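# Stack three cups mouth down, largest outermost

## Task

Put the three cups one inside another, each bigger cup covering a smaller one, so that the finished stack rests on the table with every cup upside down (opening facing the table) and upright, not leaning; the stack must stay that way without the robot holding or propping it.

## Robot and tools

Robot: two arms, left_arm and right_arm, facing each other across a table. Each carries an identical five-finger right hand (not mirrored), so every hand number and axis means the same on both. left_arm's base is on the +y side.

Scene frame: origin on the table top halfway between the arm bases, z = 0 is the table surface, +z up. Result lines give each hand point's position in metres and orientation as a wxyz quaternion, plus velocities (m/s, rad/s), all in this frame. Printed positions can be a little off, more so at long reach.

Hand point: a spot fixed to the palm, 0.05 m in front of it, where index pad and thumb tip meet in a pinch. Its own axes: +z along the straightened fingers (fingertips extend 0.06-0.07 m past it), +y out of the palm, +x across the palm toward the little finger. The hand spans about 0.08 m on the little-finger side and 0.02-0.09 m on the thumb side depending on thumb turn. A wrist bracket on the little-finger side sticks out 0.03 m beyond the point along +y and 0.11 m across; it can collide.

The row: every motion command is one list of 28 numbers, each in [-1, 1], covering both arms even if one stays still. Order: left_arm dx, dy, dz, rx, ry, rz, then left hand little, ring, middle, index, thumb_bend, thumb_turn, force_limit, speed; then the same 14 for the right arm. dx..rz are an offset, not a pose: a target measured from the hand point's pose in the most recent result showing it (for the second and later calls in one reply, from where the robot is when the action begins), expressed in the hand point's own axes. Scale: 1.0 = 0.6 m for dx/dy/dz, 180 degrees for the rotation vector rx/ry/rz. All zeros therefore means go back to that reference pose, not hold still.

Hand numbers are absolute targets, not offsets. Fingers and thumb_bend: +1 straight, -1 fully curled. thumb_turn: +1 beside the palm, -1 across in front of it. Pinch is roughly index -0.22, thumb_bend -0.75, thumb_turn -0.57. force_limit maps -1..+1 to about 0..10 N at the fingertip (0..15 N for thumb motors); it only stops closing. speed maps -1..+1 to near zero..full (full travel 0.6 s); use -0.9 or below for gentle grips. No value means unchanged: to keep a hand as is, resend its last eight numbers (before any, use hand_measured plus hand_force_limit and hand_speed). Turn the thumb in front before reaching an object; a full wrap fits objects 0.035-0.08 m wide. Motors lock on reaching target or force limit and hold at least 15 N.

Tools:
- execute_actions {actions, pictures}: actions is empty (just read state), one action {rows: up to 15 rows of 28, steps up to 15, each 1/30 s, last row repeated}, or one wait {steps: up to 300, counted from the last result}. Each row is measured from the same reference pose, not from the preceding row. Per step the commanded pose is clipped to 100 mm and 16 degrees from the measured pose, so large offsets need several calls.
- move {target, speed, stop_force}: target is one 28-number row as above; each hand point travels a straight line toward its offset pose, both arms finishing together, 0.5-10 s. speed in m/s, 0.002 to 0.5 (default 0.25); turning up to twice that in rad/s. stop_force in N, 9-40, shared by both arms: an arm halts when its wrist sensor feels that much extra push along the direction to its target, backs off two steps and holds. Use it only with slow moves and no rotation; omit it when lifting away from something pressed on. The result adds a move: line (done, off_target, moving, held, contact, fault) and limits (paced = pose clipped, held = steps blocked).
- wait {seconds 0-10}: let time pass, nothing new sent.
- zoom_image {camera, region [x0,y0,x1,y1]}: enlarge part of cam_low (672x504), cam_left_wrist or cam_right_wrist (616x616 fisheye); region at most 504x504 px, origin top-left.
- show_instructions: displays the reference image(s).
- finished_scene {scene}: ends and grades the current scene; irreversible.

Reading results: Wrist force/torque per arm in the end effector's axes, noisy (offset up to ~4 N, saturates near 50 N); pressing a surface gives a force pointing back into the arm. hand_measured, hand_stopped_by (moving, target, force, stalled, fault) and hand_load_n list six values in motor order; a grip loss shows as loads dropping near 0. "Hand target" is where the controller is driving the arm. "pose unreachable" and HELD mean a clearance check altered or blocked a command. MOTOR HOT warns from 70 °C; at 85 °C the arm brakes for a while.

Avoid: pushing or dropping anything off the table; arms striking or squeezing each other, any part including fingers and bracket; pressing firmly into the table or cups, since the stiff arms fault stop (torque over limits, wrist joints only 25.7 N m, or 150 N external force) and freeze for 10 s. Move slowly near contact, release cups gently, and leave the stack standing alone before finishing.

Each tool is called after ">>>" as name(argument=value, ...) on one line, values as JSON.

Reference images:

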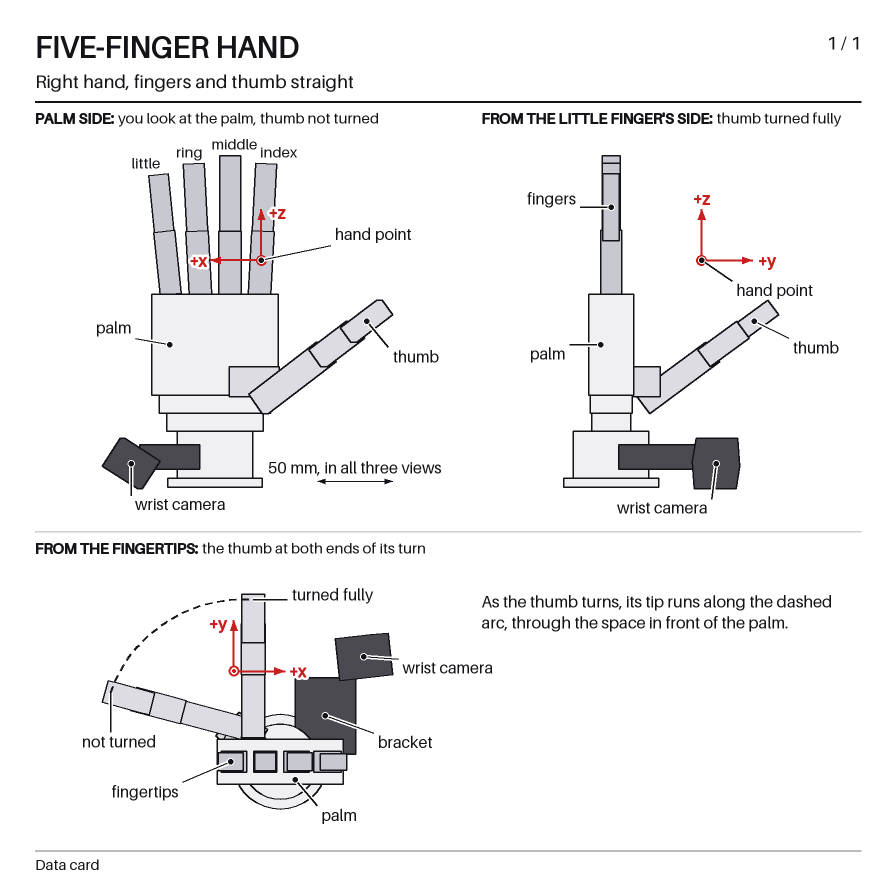

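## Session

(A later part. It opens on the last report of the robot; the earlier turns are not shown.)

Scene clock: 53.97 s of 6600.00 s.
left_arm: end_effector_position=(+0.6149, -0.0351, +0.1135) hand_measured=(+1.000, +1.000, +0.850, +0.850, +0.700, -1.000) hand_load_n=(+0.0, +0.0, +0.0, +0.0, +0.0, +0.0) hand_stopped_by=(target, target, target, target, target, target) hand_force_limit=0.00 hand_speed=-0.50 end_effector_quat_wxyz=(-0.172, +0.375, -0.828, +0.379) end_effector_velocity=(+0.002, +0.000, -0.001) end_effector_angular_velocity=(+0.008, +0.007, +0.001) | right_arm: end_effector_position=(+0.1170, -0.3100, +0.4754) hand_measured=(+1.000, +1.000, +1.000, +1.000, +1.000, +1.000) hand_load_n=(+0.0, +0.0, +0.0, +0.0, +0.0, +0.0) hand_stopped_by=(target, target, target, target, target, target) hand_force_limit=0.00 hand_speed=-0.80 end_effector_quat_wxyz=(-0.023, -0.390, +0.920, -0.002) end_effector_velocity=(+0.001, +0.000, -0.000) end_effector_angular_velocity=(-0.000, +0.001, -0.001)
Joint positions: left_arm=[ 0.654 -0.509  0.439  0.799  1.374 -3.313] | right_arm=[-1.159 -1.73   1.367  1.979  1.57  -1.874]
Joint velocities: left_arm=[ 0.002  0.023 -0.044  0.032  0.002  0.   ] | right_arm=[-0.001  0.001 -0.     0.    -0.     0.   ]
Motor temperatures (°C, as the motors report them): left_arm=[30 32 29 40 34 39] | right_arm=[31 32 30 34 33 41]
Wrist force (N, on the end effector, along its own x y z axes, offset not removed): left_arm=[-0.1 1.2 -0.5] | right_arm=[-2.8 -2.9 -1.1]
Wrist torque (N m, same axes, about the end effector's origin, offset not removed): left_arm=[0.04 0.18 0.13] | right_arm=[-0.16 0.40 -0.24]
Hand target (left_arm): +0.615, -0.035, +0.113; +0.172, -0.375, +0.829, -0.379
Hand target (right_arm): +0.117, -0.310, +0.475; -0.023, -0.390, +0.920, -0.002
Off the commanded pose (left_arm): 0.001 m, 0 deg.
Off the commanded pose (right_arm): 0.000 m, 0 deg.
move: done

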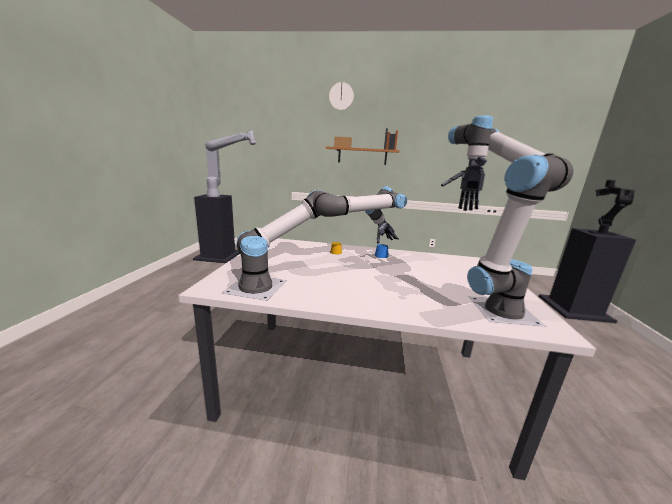

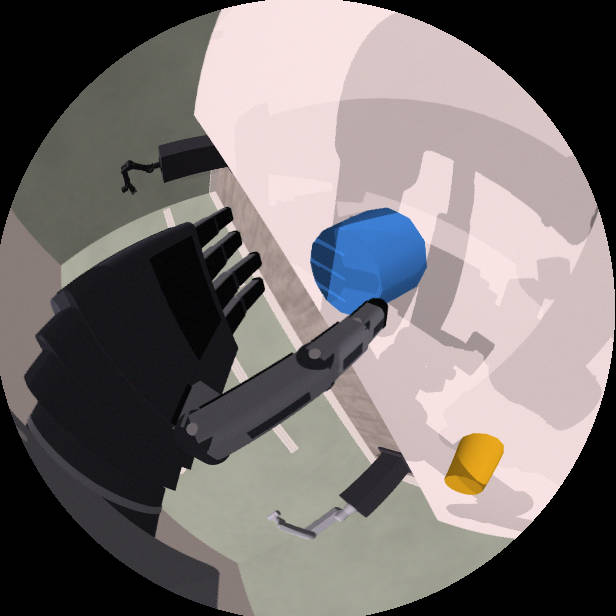

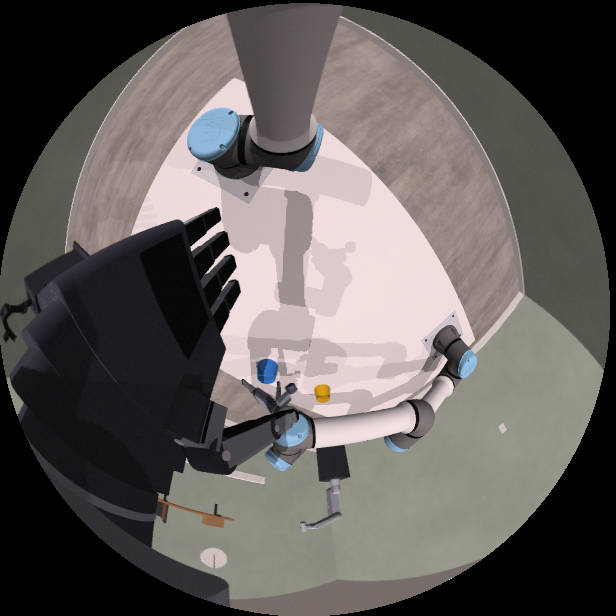

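Nearly concentric with the yellow reference view. Descend, slightly back.

>>> move(target=[0,0.084,0.063,0,0,0,1,1,0.85,0.85,0.7,-1,0,-0.5,0,0,0,0,0,0,1,1,1,1,1,1,0,-0.8], speed=0.06, stop_force=10)

>>> move(target=[0,0,0,0,0,0,1,1,0,0,0.45,-1,0,-0.7,0,0,0,0,0,0,1,1,1,1,1,1,0,-0.8])

>>> zoom_image(camera="cam_low", region=[310,190,410,270])

Scene clock: 57.33 s of 6600.00 s.
left_arm: end_effector_position=(+0.6118, -0.0321, +0.0508) hand_measured=(+1.000, +1.000, +0.850, +0.850, +0.700, -1.000) hand_load_n=(+0.0, +0.0, +0.0, +0.0, +0.0, +0.0) hand_stopped_by=(target, target, target, target, target, target) hand_force_limit=0.00 hand_speed=-0.50 end_effector_quat_wxyz=(-0.172, +0.375, -0.828, +0.379) end_effector_velocity=(+0.000, -0.000, -0.000) end_effector_angular_velocity=(-0.002, -0.002, +0.000) | right_arm: end_effector_position=(+0.1170, -0.3100, +0.4754) hand_measured=(+1.000, +1.000, +1.000, +1.000, +1.000, +1.000) hand_load_n=(+0.0, +0.0, +0.0, +0.0, +0.0, +0.0) hand_stopped_by=(target, target, target, target, target, target) hand_force_limit=0.00 hand_speed=-0.80 end_effector_quat_wxyz=(-0.023, -0.390, +0.920, -0.002) end_effector_velocity=(+0.000, +0.000, +0.000) end_effector_angular_velocity=(+0.001, -0.001, -0.000)
Joint positions: left_arm=[ 0.653 -0.524  0.629  0.625  1.373 -3.314] | right_arm=[-1.159 -1.73   1.367  1.979  1.57  -1.874]
Joint velocities: left_arm=[ 0.    -0.001  0.003 -0.005 -0.001  0.   ] | right_arm=[-0.     0.    -0.001 -0.    -0.     0.   ]
Motor temperatures (°C, as the motors report them): left_arm=[30 32 29 40 34 39] | right_arm=[31 32 30 34 33 41]
Wrist force (N, on the end effector, along its own x y z axes, offset not removed): left_arm=[1.0 0.8 -0.8] | right_arm=[-1.2 -2.3 -0.7]
Wrist torque (N m, same axes, about the end effector's origin, offset not removed): left_arm=[0.14 0.05 0.15] | right_arm=[-0.44 0.27 -0.05]
Hand target (left_arm): +0.612, -0.032, +0.051; +0.172, -0.375, +0.828, -0.379
Hand target (right_arm): +0.117, -0.310, +0.475; -0.023, -0.390, +0.920, -0.002
Off the commanded pose (left_arm): 0.000 m, 0 deg.
Off the commanded pose (right_arm): 0.000 m, 0 deg.
move: done

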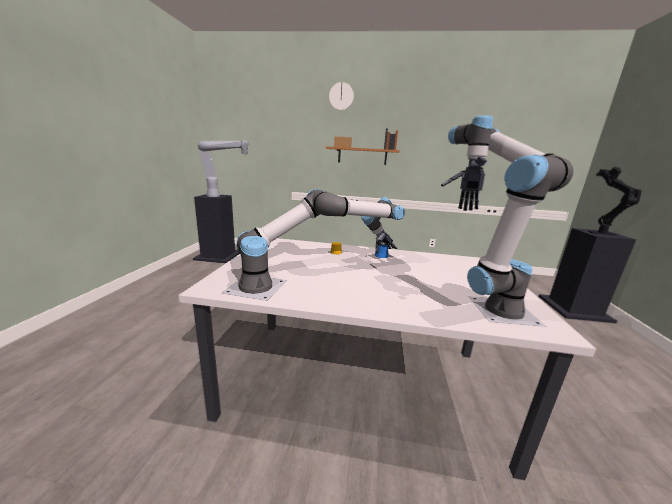

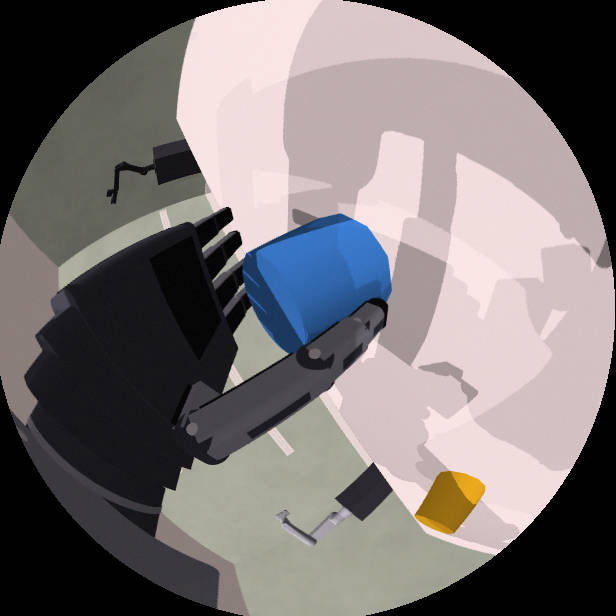

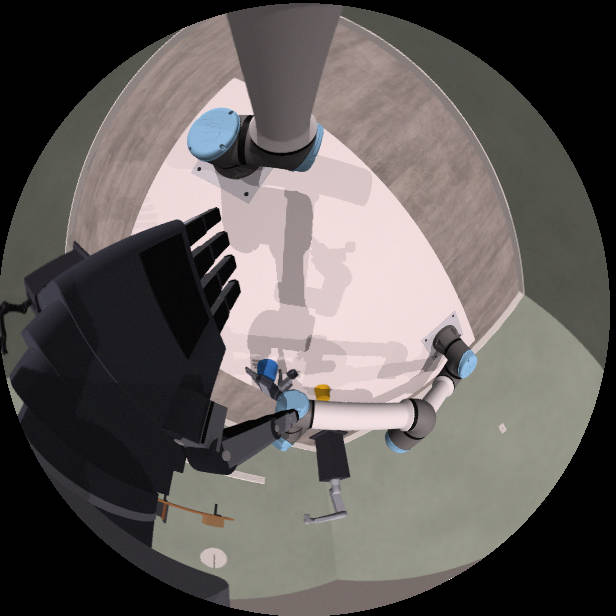

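Scene clock: 58.37 s of 6600.00 s.
left_arm: end_effector_position=(+0.6118, -0.0321, +0.0508) hand_measured=(+1.000, +1.000, +0.486, +0.470, +0.520, -1.000) hand_load_n=(+0.0, +0.0, +2.5, +6.5, +16.0, +1.0) hand_stopped_by=(target, target, force, force, force, target) hand_force_limit=0.00 hand_speed=-0.70 end_effector_quat_wxyz=(-0.172, +0.375, -0.828, +0.379) end_effector_velocity=(+0.000, -0.000, -0.000) end_effector_angular_velocity=(-0.001, -0.000, -0.000) | right_arm: end_effector_position=(+0.1170, -0.3100, +0.4754) hand_measured=(+1.000, +1.000, +1.000, +1.000, +1.000, +1.000) hand_load_n=(+0.0, +0.0, +0.0, +0.0, +0.0, +0.0) hand_stopped_by=(target, target, target, target, target, target) hand_force_limit=0.00 hand_speed=-0.80 end_effector_quat_wxyz=(-0.023, -0.390, +0.920, -0.002) end_effector_velocity=(+0.000, +0.000, -0.001) end_effector_angular_velocity=(-0.001, +0.002, +0.000)
Joint positions: left_arm=[ 0.653 -0.524  0.629  0.625  1.373 -3.314] | right_arm=[-1.159 -1.73   1.367  1.979  1.57  -1.874]
Joint velocities: left_arm=[ 0.     0.001 -0.    -0.001  0.     0.   ] | right_arm=[ 0.     0.001  0.001 -0.     0.    -0.   ]
Motor temperatures (°C, as the motors report them): left_arm=[30 32 29 40 34 39] | right_arm=[31 32 30 34 33 41]
Wrist force (N, on the end effector, along its own x y z axes, offset not removed): left_arm=[2.1 -8.9 -7.3] | right_arm=[-0.6 3.6 1.6]
Wrist torque (N m, same axes, about the end effector's origin, offset not removed): left_arm=[-0.13 -0.25 0.00] | right_arm=[0.53 0.05 0.10]
Hand target (left_arm): +0.612, -0.032, +0.051; +0.172, -0.375, +0.828, -0.379
Hand target (right_arm): +0.117, -0.310, +0.475; -0.023, -0.390, +0.920, -0.002
Off the commanded pose (left_arm): 0.000 m, 0 deg.
Off the commanded pose (right_arm): 0.000 m, 0 deg.
move: done

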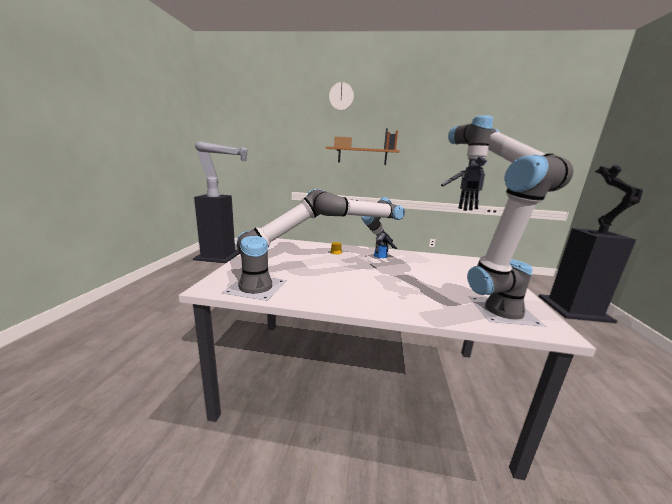

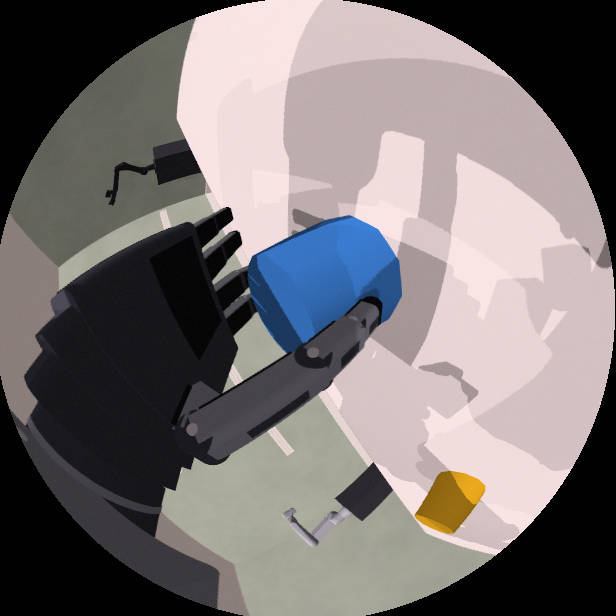

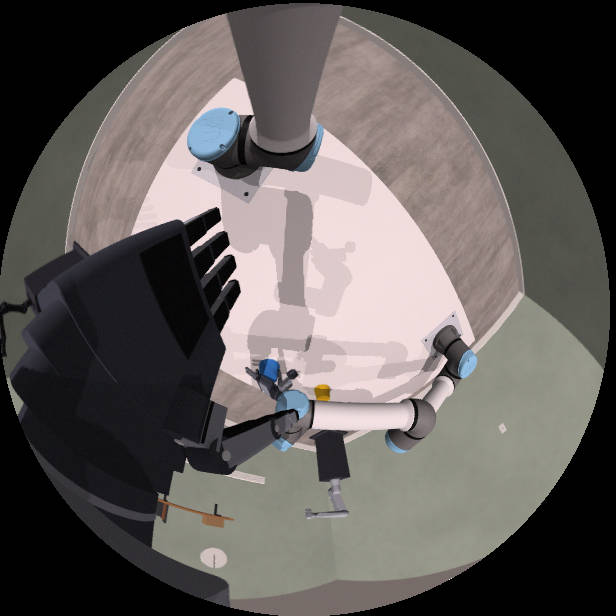

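Region (310, 190, 410, 270) of cam_low's 672x504 image, scaled by 5.040, with more detail than that image has; it fills the top 403 rows of this view, and the rest is white.

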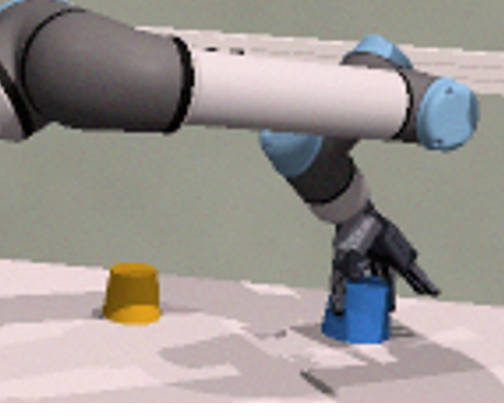

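>>> move(target=[0,-0.099,-0.085,0,0,0,1,1,0,0,0.45,-1,0,-0.7,0,0,0,0,0,0,1,1,1,1,1,1,0,-0.8], speed=0.1)

>>> move(target=[-0.338,0.235,-0.273,0,-0.168,-0.145,1,1,0,0,0.45,-1,0,-0.7,0,0,0,0,0,0,1,1,1,1,1,1,0,-0.8], speed=0.2)

>>> zoom_image(camera="cam_low", region=[310,190,410,270])

>>> zoom_image(camera="cam_right_wrist", region=[280,360,360,430])

Scene clock: 61.67 s of 6600.00 s.
left_arm: end_effector_position=(+0.6118, -0.0324, +0.1289) hand_measured=(+1.000, +1.000, +0.486, +0.470, +0.520, -1.000) hand_load_n=(+0.0, +0.0, +1.0, +6.5, +12.5, +0.0) hand_stopped_by=(target, target, force, force, force, target) hand_force_limit=0.00 hand_speed=-0.70 end_effector_quat_wxyz=(-0.172, +0.375, -0.828, +0.379) end_effector_velocity=(-0.000, -0.000, +0.001) end_effector_angular_velocity=(+0.002, +0.001, +0.001) | right_arm: end_effector_position=(+0.1170, -0.3100, +0.4754) hand_measured=(+1.000, +1.000, +1.000, +1.000, +1.000, +1.000) hand_load_n=(+0.0, +0.0, +0.0, +0.0, +0.0, +0.0) hand_stopped_by=(target, target, target, target, target, target) hand_force_limit=0.00 hand_speed=-0.80 end_effector_quat_wxyz=(-0.023, -0.390, +0.920, -0.002) end_effector_velocity=(-0.000, -0.000, -0.000) end_effector_angular_velocity=(-0.000, +0.001, +0.000)
Joint positions: left_arm=[ 0.653 -0.525  0.431  0.823  1.373 -3.314] | right_arm=[-1.159 -1.73   1.367  1.979  1.57  -1.874]
Joint velocities: left_arm=[-0.     0.005 -0.014  0.011 -0.001 -0.001] | right_arm=[-0.    -0.001  0.001  0.     0.    -0.   ]
Motor temperatures (°C, as the motors report them): left_arm=[30 32 29 40 34 39] | right_arm=[31 32 30 34 33 41]
Wrist force (N, on the end effector, along its own x y z axes, offset not removed): left_arm=[3.4 6.2 -1.1] | right_arm=[-3.9 -3.8 -3.5]
Wrist torque (N m, same axes, about the end effector's origin, offset not removed): left_arm=[0.75 -0.33 0.42] | right_arm=[-0.33 0.75 -0.65]
Hand target (left_arm): +0.612, -0.032, +0.129; +0.172, -0.375, +0.828, -0.379
Hand target (right_arm): +0.117, -0.310, +0.475; -0.023, -0.390, +0.920, -0.002
Off the commanded pose (left_arm): 0.000 m, 0 deg.
Off the commanded pose (right_arm): 0.000 m, 0 deg.
move: done

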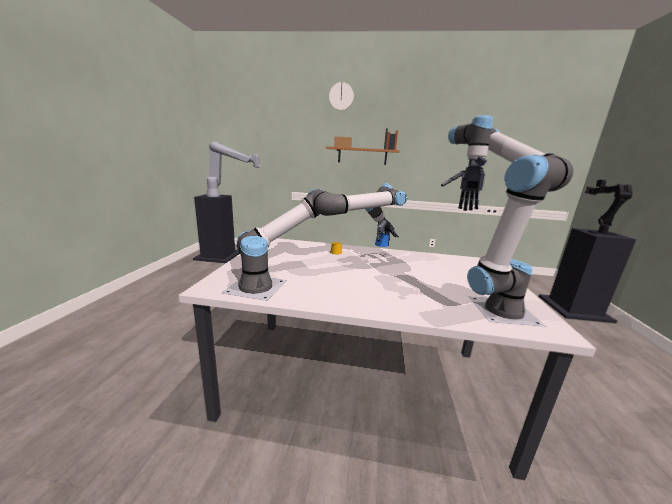

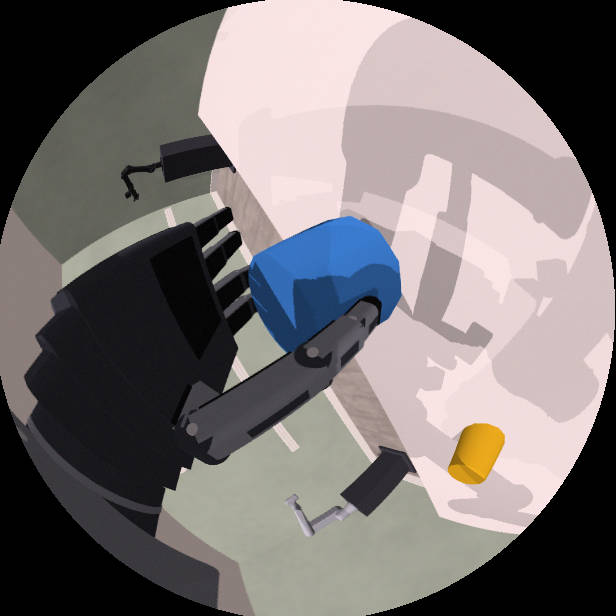

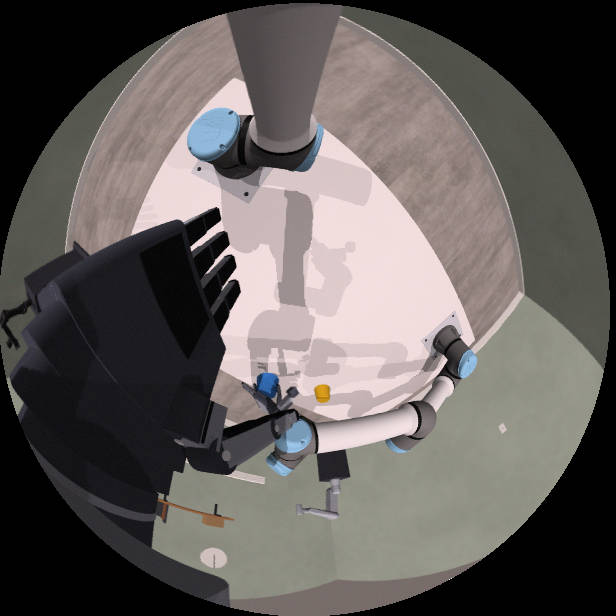

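Scene clock: 63.87 s of 6600.00 s.
left_arm: end_effector_position=(+0.5836, +0.2623, +0.1302) hand_measured=(+1.000, +1.000, +0.486, +0.470, +0.520, -1.000) hand_load_n=(+0.0, +0.0, +1.0, +6.5, +12.5, +0.0) hand_stopped_by=(target, target, force, force, force, target) hand_force_limit=0.00 hand_speed=-0.70 end_effector_quat_wxyz=(-0.292, +0.635, -0.650, +0.298) end_effector_velocity=(+0.001, +0.001, -0.000) end_effector_angular_velocity=(-0.003, -0.002, +0.004) | right_arm: end_effector_position=(+0.1170, -0.3100, +0.4754) hand_measured=(+1.000, +1.000, +1.000, +1.000, +1.000, +1.000) hand_load_n=(+0.0, +0.0, +0.0, +0.0, +0.0, +0.0) hand_stopped_by=(target, target, target, target, target, target) hand_force_limit=0.00 hand_speed=-0.80 end_effector_quat_wxyz=(-0.023, -0.390, +0.920, -0.002) end_effector_velocity=(+0.000, +0.000, -0.001) end_effector_angular_velocity=(-0.001, +0.002, +0.001)
Joint positions: left_arm=[ 0.784 -0.99   1.294  0.601  0.978 -3.758] | right_arm=[-1.159 -1.73   1.367  1.979  1.57  -1.874]
Joint velocities: left_arm=[ 0.002 -0.001  0.002 -0.004 -0.001 -0.002] | right_arm=[ 0.     0.002  0.001 -0.001  0.    -0.001]
Motor temperatures (°C, as the motors report them): left_arm=[30 32 29 40 34 39] | right_arm=[31 32 30 34 33 41]
Wrist force (N, on the end effector, along its own x y z axes, offset not removed): left_arm=[1.9 2.0 -1.8] | right_arm=[-1.8 -1.5 -2.2]
Wrist torque (N m, same axes, about the end effector's origin, offset not removed): left_arm=[0.39 -0.05 0.19] | right_arm=[-0.06 0.48 -0.26]
Hand target (left_arm): +0.584, +0.262, +0.130; -0.292, +0.635, -0.650, +0.298
Hand target (right_arm): +0.117, -0.310, +0.475; -0.023, -0.390, +0.920, -0.002
Off the commanded pose (left_arm): 0.001 m, 0 deg.
Off the commanded pose (right_arm): 0.000 m, 0 deg.
move: done

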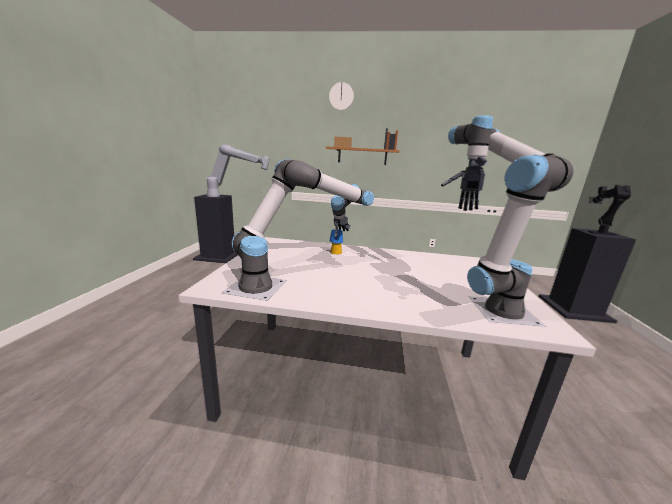

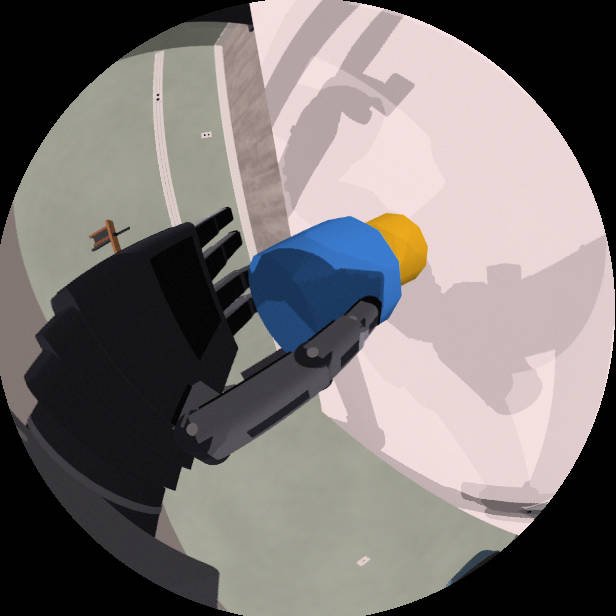

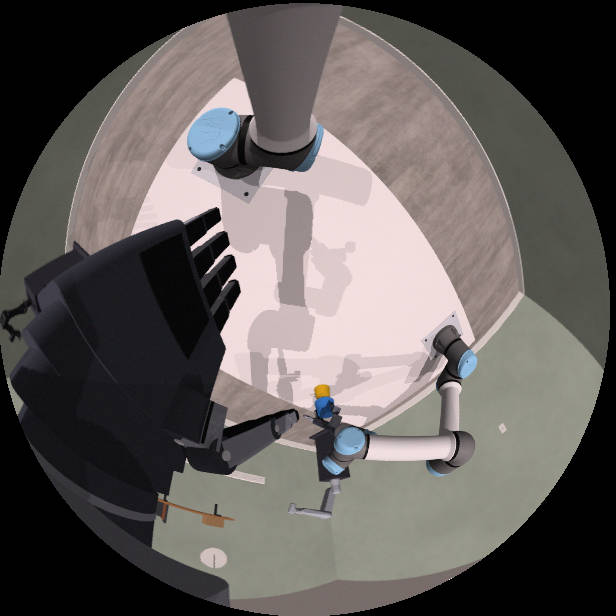

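Region (310, 190, 410, 270) of cam_low's 672x504 image, scaled by 5.040, with more detail than that image has; it fills the top 403 rows of this view, and the rest is white.

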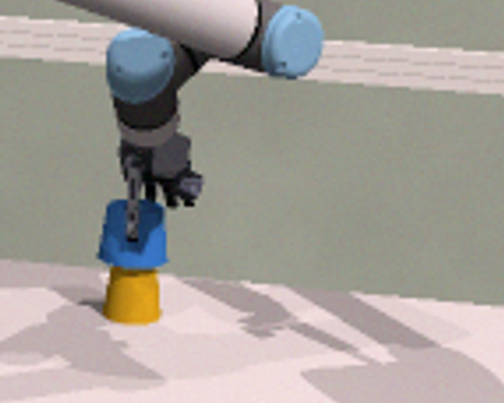

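Region (280, 360, 360, 430) of cam_right_wrist's 616x616 image, scaled by 6.300, with more detail than that image has; it fills the top 441 rows of this view, and the rest is white.

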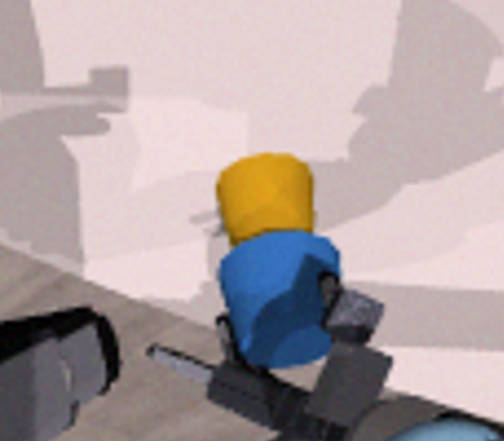

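>>> move(target=[0.002,0.099,0.087,0,0,0,1,1,0,0,0.45,-1,0,-0.7,0,0,0,0,0,0,1,1,1,1,1,1,0,-0.8], speed=0.045, stop_force=10)

Scene clock: 67.07 s of 6600.00 s.
left_arm: end_effector_position=(+0.5845, +0.2613, +0.0512) hand_measured=(+1.000, +1.000, +0.486, +0.470, +0.520, -1.000) hand_load_n=(+0.0, +0.0, +1.5, +7.0, +12.0, +1.0) hand_stopped_by=(target, target, force, force, force, target) hand_force_limit=0.00 hand_speed=-0.70 end_effector_quat_wxyz=(-0.292, +0.635, -0.650, +0.298) end_effector_velocity=(-0.000, -0.000, -0.001) end_effector_angular_velocity=(+0.000, -0.000, -0.000) | right_arm: end_effector_position=(+0.1170, -0.3100, +0.4754) hand_measured=(+1.000, +1.000, +1.000, +1.000, +1.000, +1.000) hand_load_n=(+0.0, +0.0, +0.0, +0.0, +0.0, +0.0) hand_stopped_by=(target, target, target, target, target, target) hand_force_limit=0.00 hand_speed=-0.80 end_effector_quat_wxyz=(-0.023, -0.390, +0.920, -0.002) end_effector_velocity=(-0.000, -0.000, -0.000) end_effector_angular_velocity=(-0.001, +0.001, +0.001)
Joint positions: left_arm=[ 0.784 -0.916  1.386  0.434  0.978 -3.758] | right_arm=[-1.159 -1.73   1.367  1.979  1.57  -1.874]
Joint velocities: left_arm=[-0.     0.     0.001 -0.002 -0.     0.   ] | right_arm=[ 0.     0.     0.001  0.     0.    -0.   ]
Motor temperatures (°C, as the motors report them): left_arm=[30 32 29 40 34 39] | right_arm=[31 32 30 34 33 41]
Wrist force (N, on the end effector, along its own x y z axes, offset not removed): left_arm=[-2.1 -8.0 -5.6] | right_arm=[0.0 -1.0 -1.8]
Wrist torque (N m, same axes, about the end effector's origin, offset not removed): left_arm=[-0.14 0.42 -0.09] | right_arm=[-0.12 -0.01 -0.04]
Hand target (left_arm): +0.584, +0.261, +0.051; -0.292, +0.635, -0.650, +0.298
Hand target (right_arm): +0.117, -0.310, +0.475; -0.023, -0.390, +0.920, -0.002
Off the commanded pose (left_arm): 0.000 m, 0 deg.
Off the commanded pose (right_arm): 0.000 m, 0 deg.
move: done

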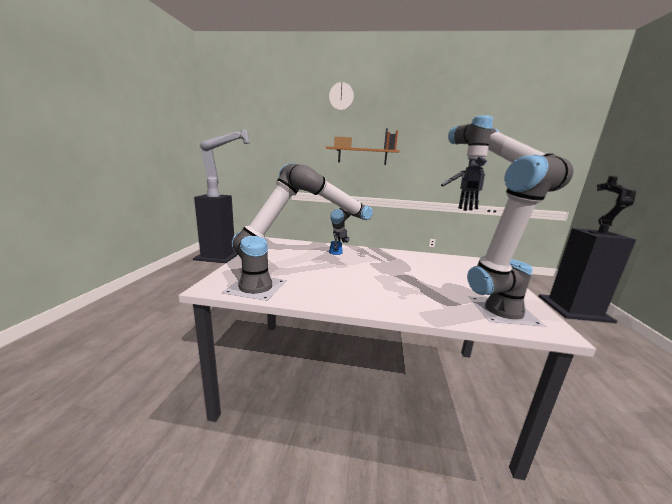

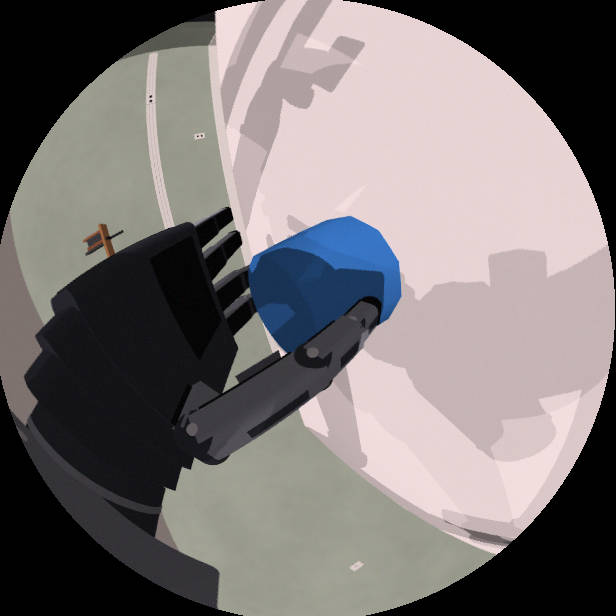

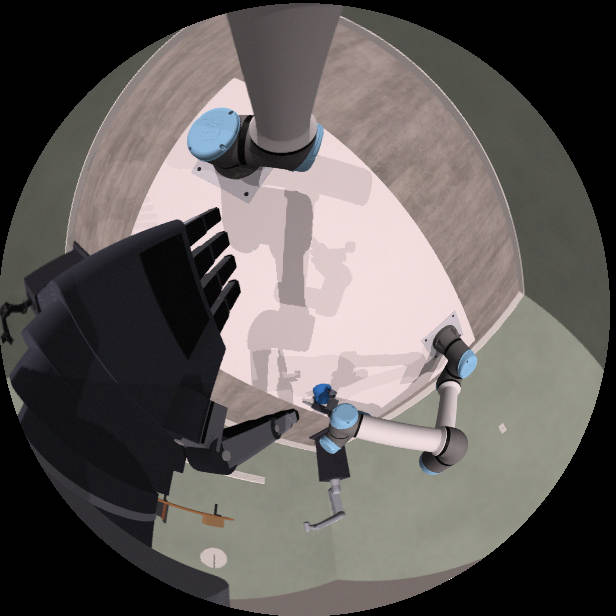

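>>> move(target=[0,0,0,0,0,0,1,1,0.85,0.85,0.9,-1,0,-0.5,0,0,0,0,0,0,1,1,1,1,1,1,0,-0.8])

>>> move(target=[0,-0.12,-0.11,0,0,0,1,1,0.85,0.85,0.9,-1,0,-0.5,0,0,0,0,0,0,1,1,1,1,1,1,0,-0.8], speed=0.15)

>>> zoom_image(camera="cam_low", region=[310,190,410,270])

Scene clock: 70.03 s of 6600.00 s.
left_arm: end_effector_position=(+0.5845, +0.2613, +0.0512) hand_measured=(+1.000, +1.000, +0.850, +0.850, +0.900, -1.000) hand_load_n=(+0.0, +0.0, +0.0, +0.0, +0.0, +0.0) hand_stopped_by=(target, target, target, target, target, target) hand_force_limit=0.00 hand_speed=-0.50 end_effector_quat_wxyz=(-0.292, +0.635, -0.650, +0.298) end_effector_velocity=(+0.000, +0.000, -0.000) end_effector_angular_velocity=(+0.000, +0.001, +0.001) | right_arm: end_effector_position=(+0.1170, -0.3100, +0.4754) hand_measured=(+1.000, +1.000, +1.000, +1.000, +1.000, +1.000) hand_load_n=(+0.0, +0.0, +0.0, +0.0, +0.0, +0.0) hand_stopped_by=(target, target, target, target, target, target) hand_force_limit=0.00 hand_speed=-0.80 end_effector_quat_wxyz=(-0.023, -0.390, +0.920, -0.002) end_effector_velocity=(+0.000, +0.000, +0.001) end_effector_angular_velocity=(+0.002, -0.003, -0.000)
Joint positions: left_arm=[ 0.784 -0.916  1.386  0.434  0.978 -3.758] | right_arm=[-1.159 -1.73   1.367  1.979  1.57  -1.874]
Joint velocities: left_arm=[ 0.001  0.001 -0.     0.     0.001 -0.   ] | right_arm=[ 0.    -0.    -0.002 -0.001 -0.     0.   ]
Motor temperatures (°C, as the motors report them): left_arm=[30 32 29 40 34 39] | right_arm=[31 32 30 34 33 41]
Wrist force (N, on the end effector, along its own x y z axes, offset not removed): left_arm=[2.3 1.7 -2.7] | right_arm=[3.9 -2.5 0.6]
Wrist torque (N m, same axes, about the end effector's origin, offset not removed): left_arm=[0.37 -0.22 0.29] | right_arm=[-0.54 -0.67 0.32]
Hand target (left_arm): +0.584, +0.261, +0.051; -0.292, +0.635, -0.650, +0.298
Hand target (right_arm): +0.117, -0.310, +0.475; -0.023, -0.390, +0.920, -0.002
Off the commanded pose (left_arm): 0.000 m, 0 deg.
Off the commanded pose (right_arm): 0.000 m, 0 deg.
move: done

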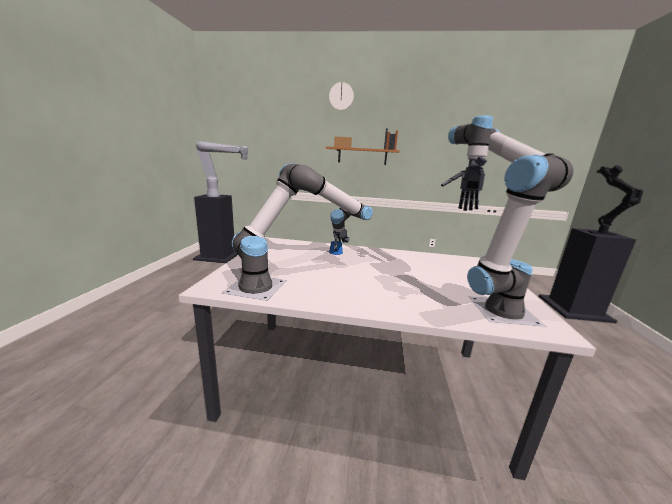

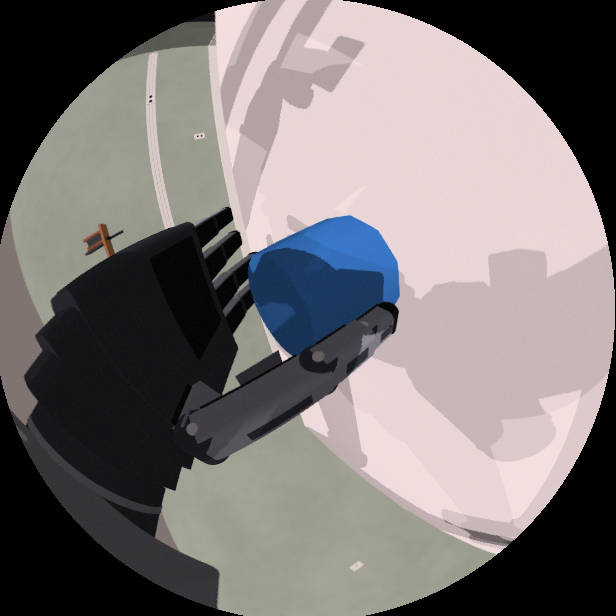

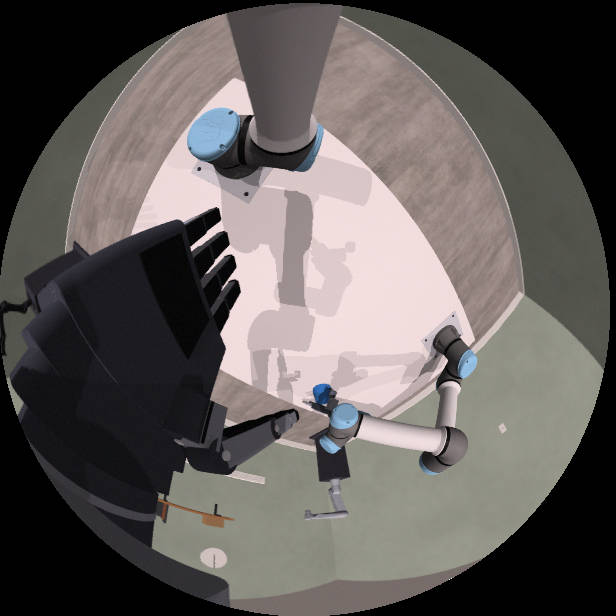

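Scene clock: 71.13 s of 6600.00 s.
left_arm: end_effector_position=(+0.5814, +0.2611, +0.1488) hand_measured=(+1.000, +1.000, +0.850, +0.850, +0.900, -1.000) hand_load_n=(+0.0, +0.0, +0.0, +0.0, +0.0, +0.0) hand_stopped_by=(target, target, target, target, target, target) hand_force_limit=0.00 hand_speed=-0.50 end_effector_quat_wxyz=(-0.292, +0.635, -0.650, +0.298) end_effector_velocity=(-0.000, +0.000, +0.000) end_effector_angular_velocity=(+0.002, +0.001, +0.001) | right_arm: end_effector_position=(+0.1170, -0.3100, +0.4754) hand_measured=(+1.000, +1.000, +1.000, +1.000, +1.000, +1.000) hand_load_n=(+0.0, +0.0, +0.0, +0.0, +0.0, +0.0) hand_stopped_by=(target, target, target, target, target, target) hand_force_limit=0.00 hand_speed=-0.80 end_effector_quat_wxyz=(-0.023, -0.390, +0.920, -0.002) end_effector_velocity=(-0.001, -0.000, +0.000) end_effector_angular_velocity=(+0.001, -0.002, +0.000)
Joint positions: left_arm=[ 0.779 -1.006  1.27   0.643  0.975 -3.763] | right_arm=[-1.159 -1.73   1.367  1.979  1.57  -1.874]
Joint velocities: left_arm=[-0.     0.001 -0.002  0.003 -0.001 -0.001] | right_arm=[-0.    -0.002 -0.     0.    -0.    -0.   ]
Motor temperatures (°C, as the motors report them): left_arm=[30 32 29 40 34 39] | right_arm=[31 32 30 34 33 41]
Wrist force (N, on the end effector, along its own x y z axes, offset not removed): left_arm=[-1.1 -1.2 -3.2] | right_arm=[1.0 -1.5 -1.3]
Wrist torque (N m, same axes, about the end effector's origin, offset not removed): left_arm=[0.06 0.41 0.07] | right_arm=[-0.36 -0.06 -0.06]
Hand target (left_arm): +0.581, +0.261, +0.149; -0.292, +0.635, -0.650, +0.298
Hand target (right_arm): +0.117, -0.310, +0.475; -0.023, -0.390, +0.920, -0.002
Off the commanded pose (left_arm): 0.000 m, 0 deg.
Off the commanded pose (right_arm): 0.000 m, 0 deg.
move: done

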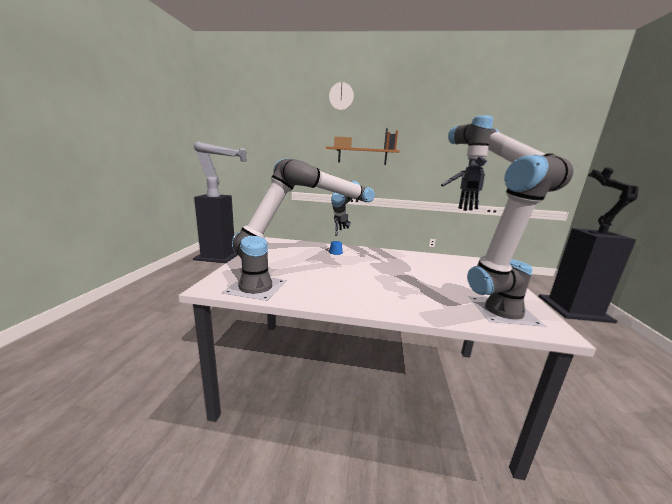

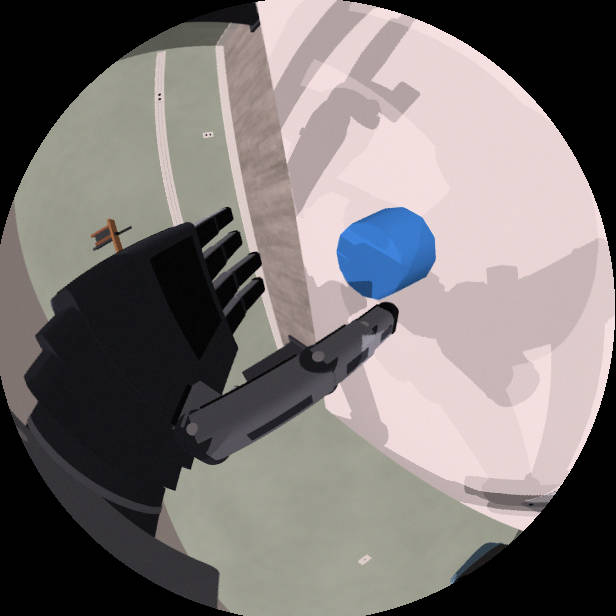

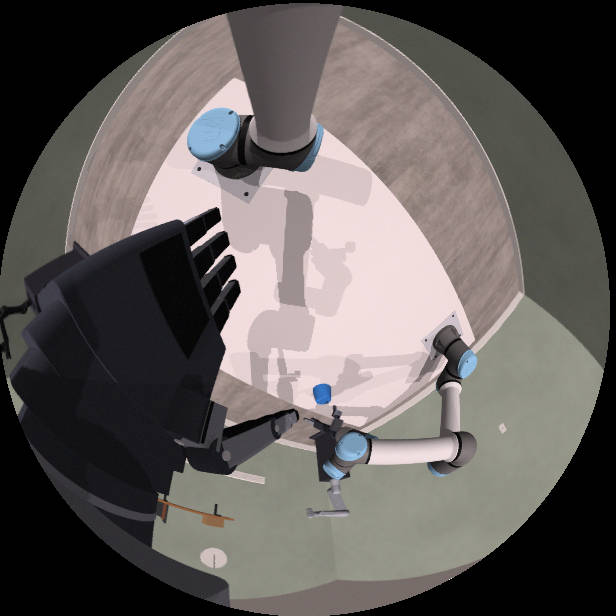

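Region (310, 190, 410, 270) of cam_low's 672x504 image, scaled by 5.040, with more detail than that image has; it fills the top 403 rows of this view, and the rest is white.

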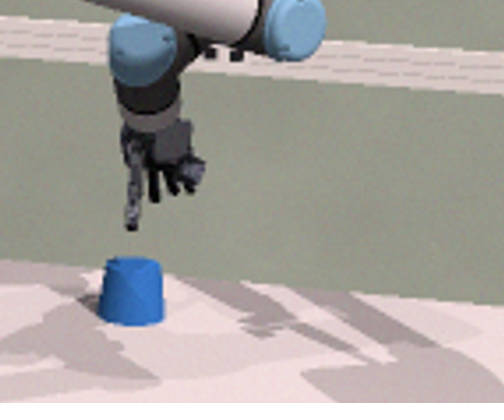

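>>> finished_scene(scene=1)

The scene is finished: the task was done.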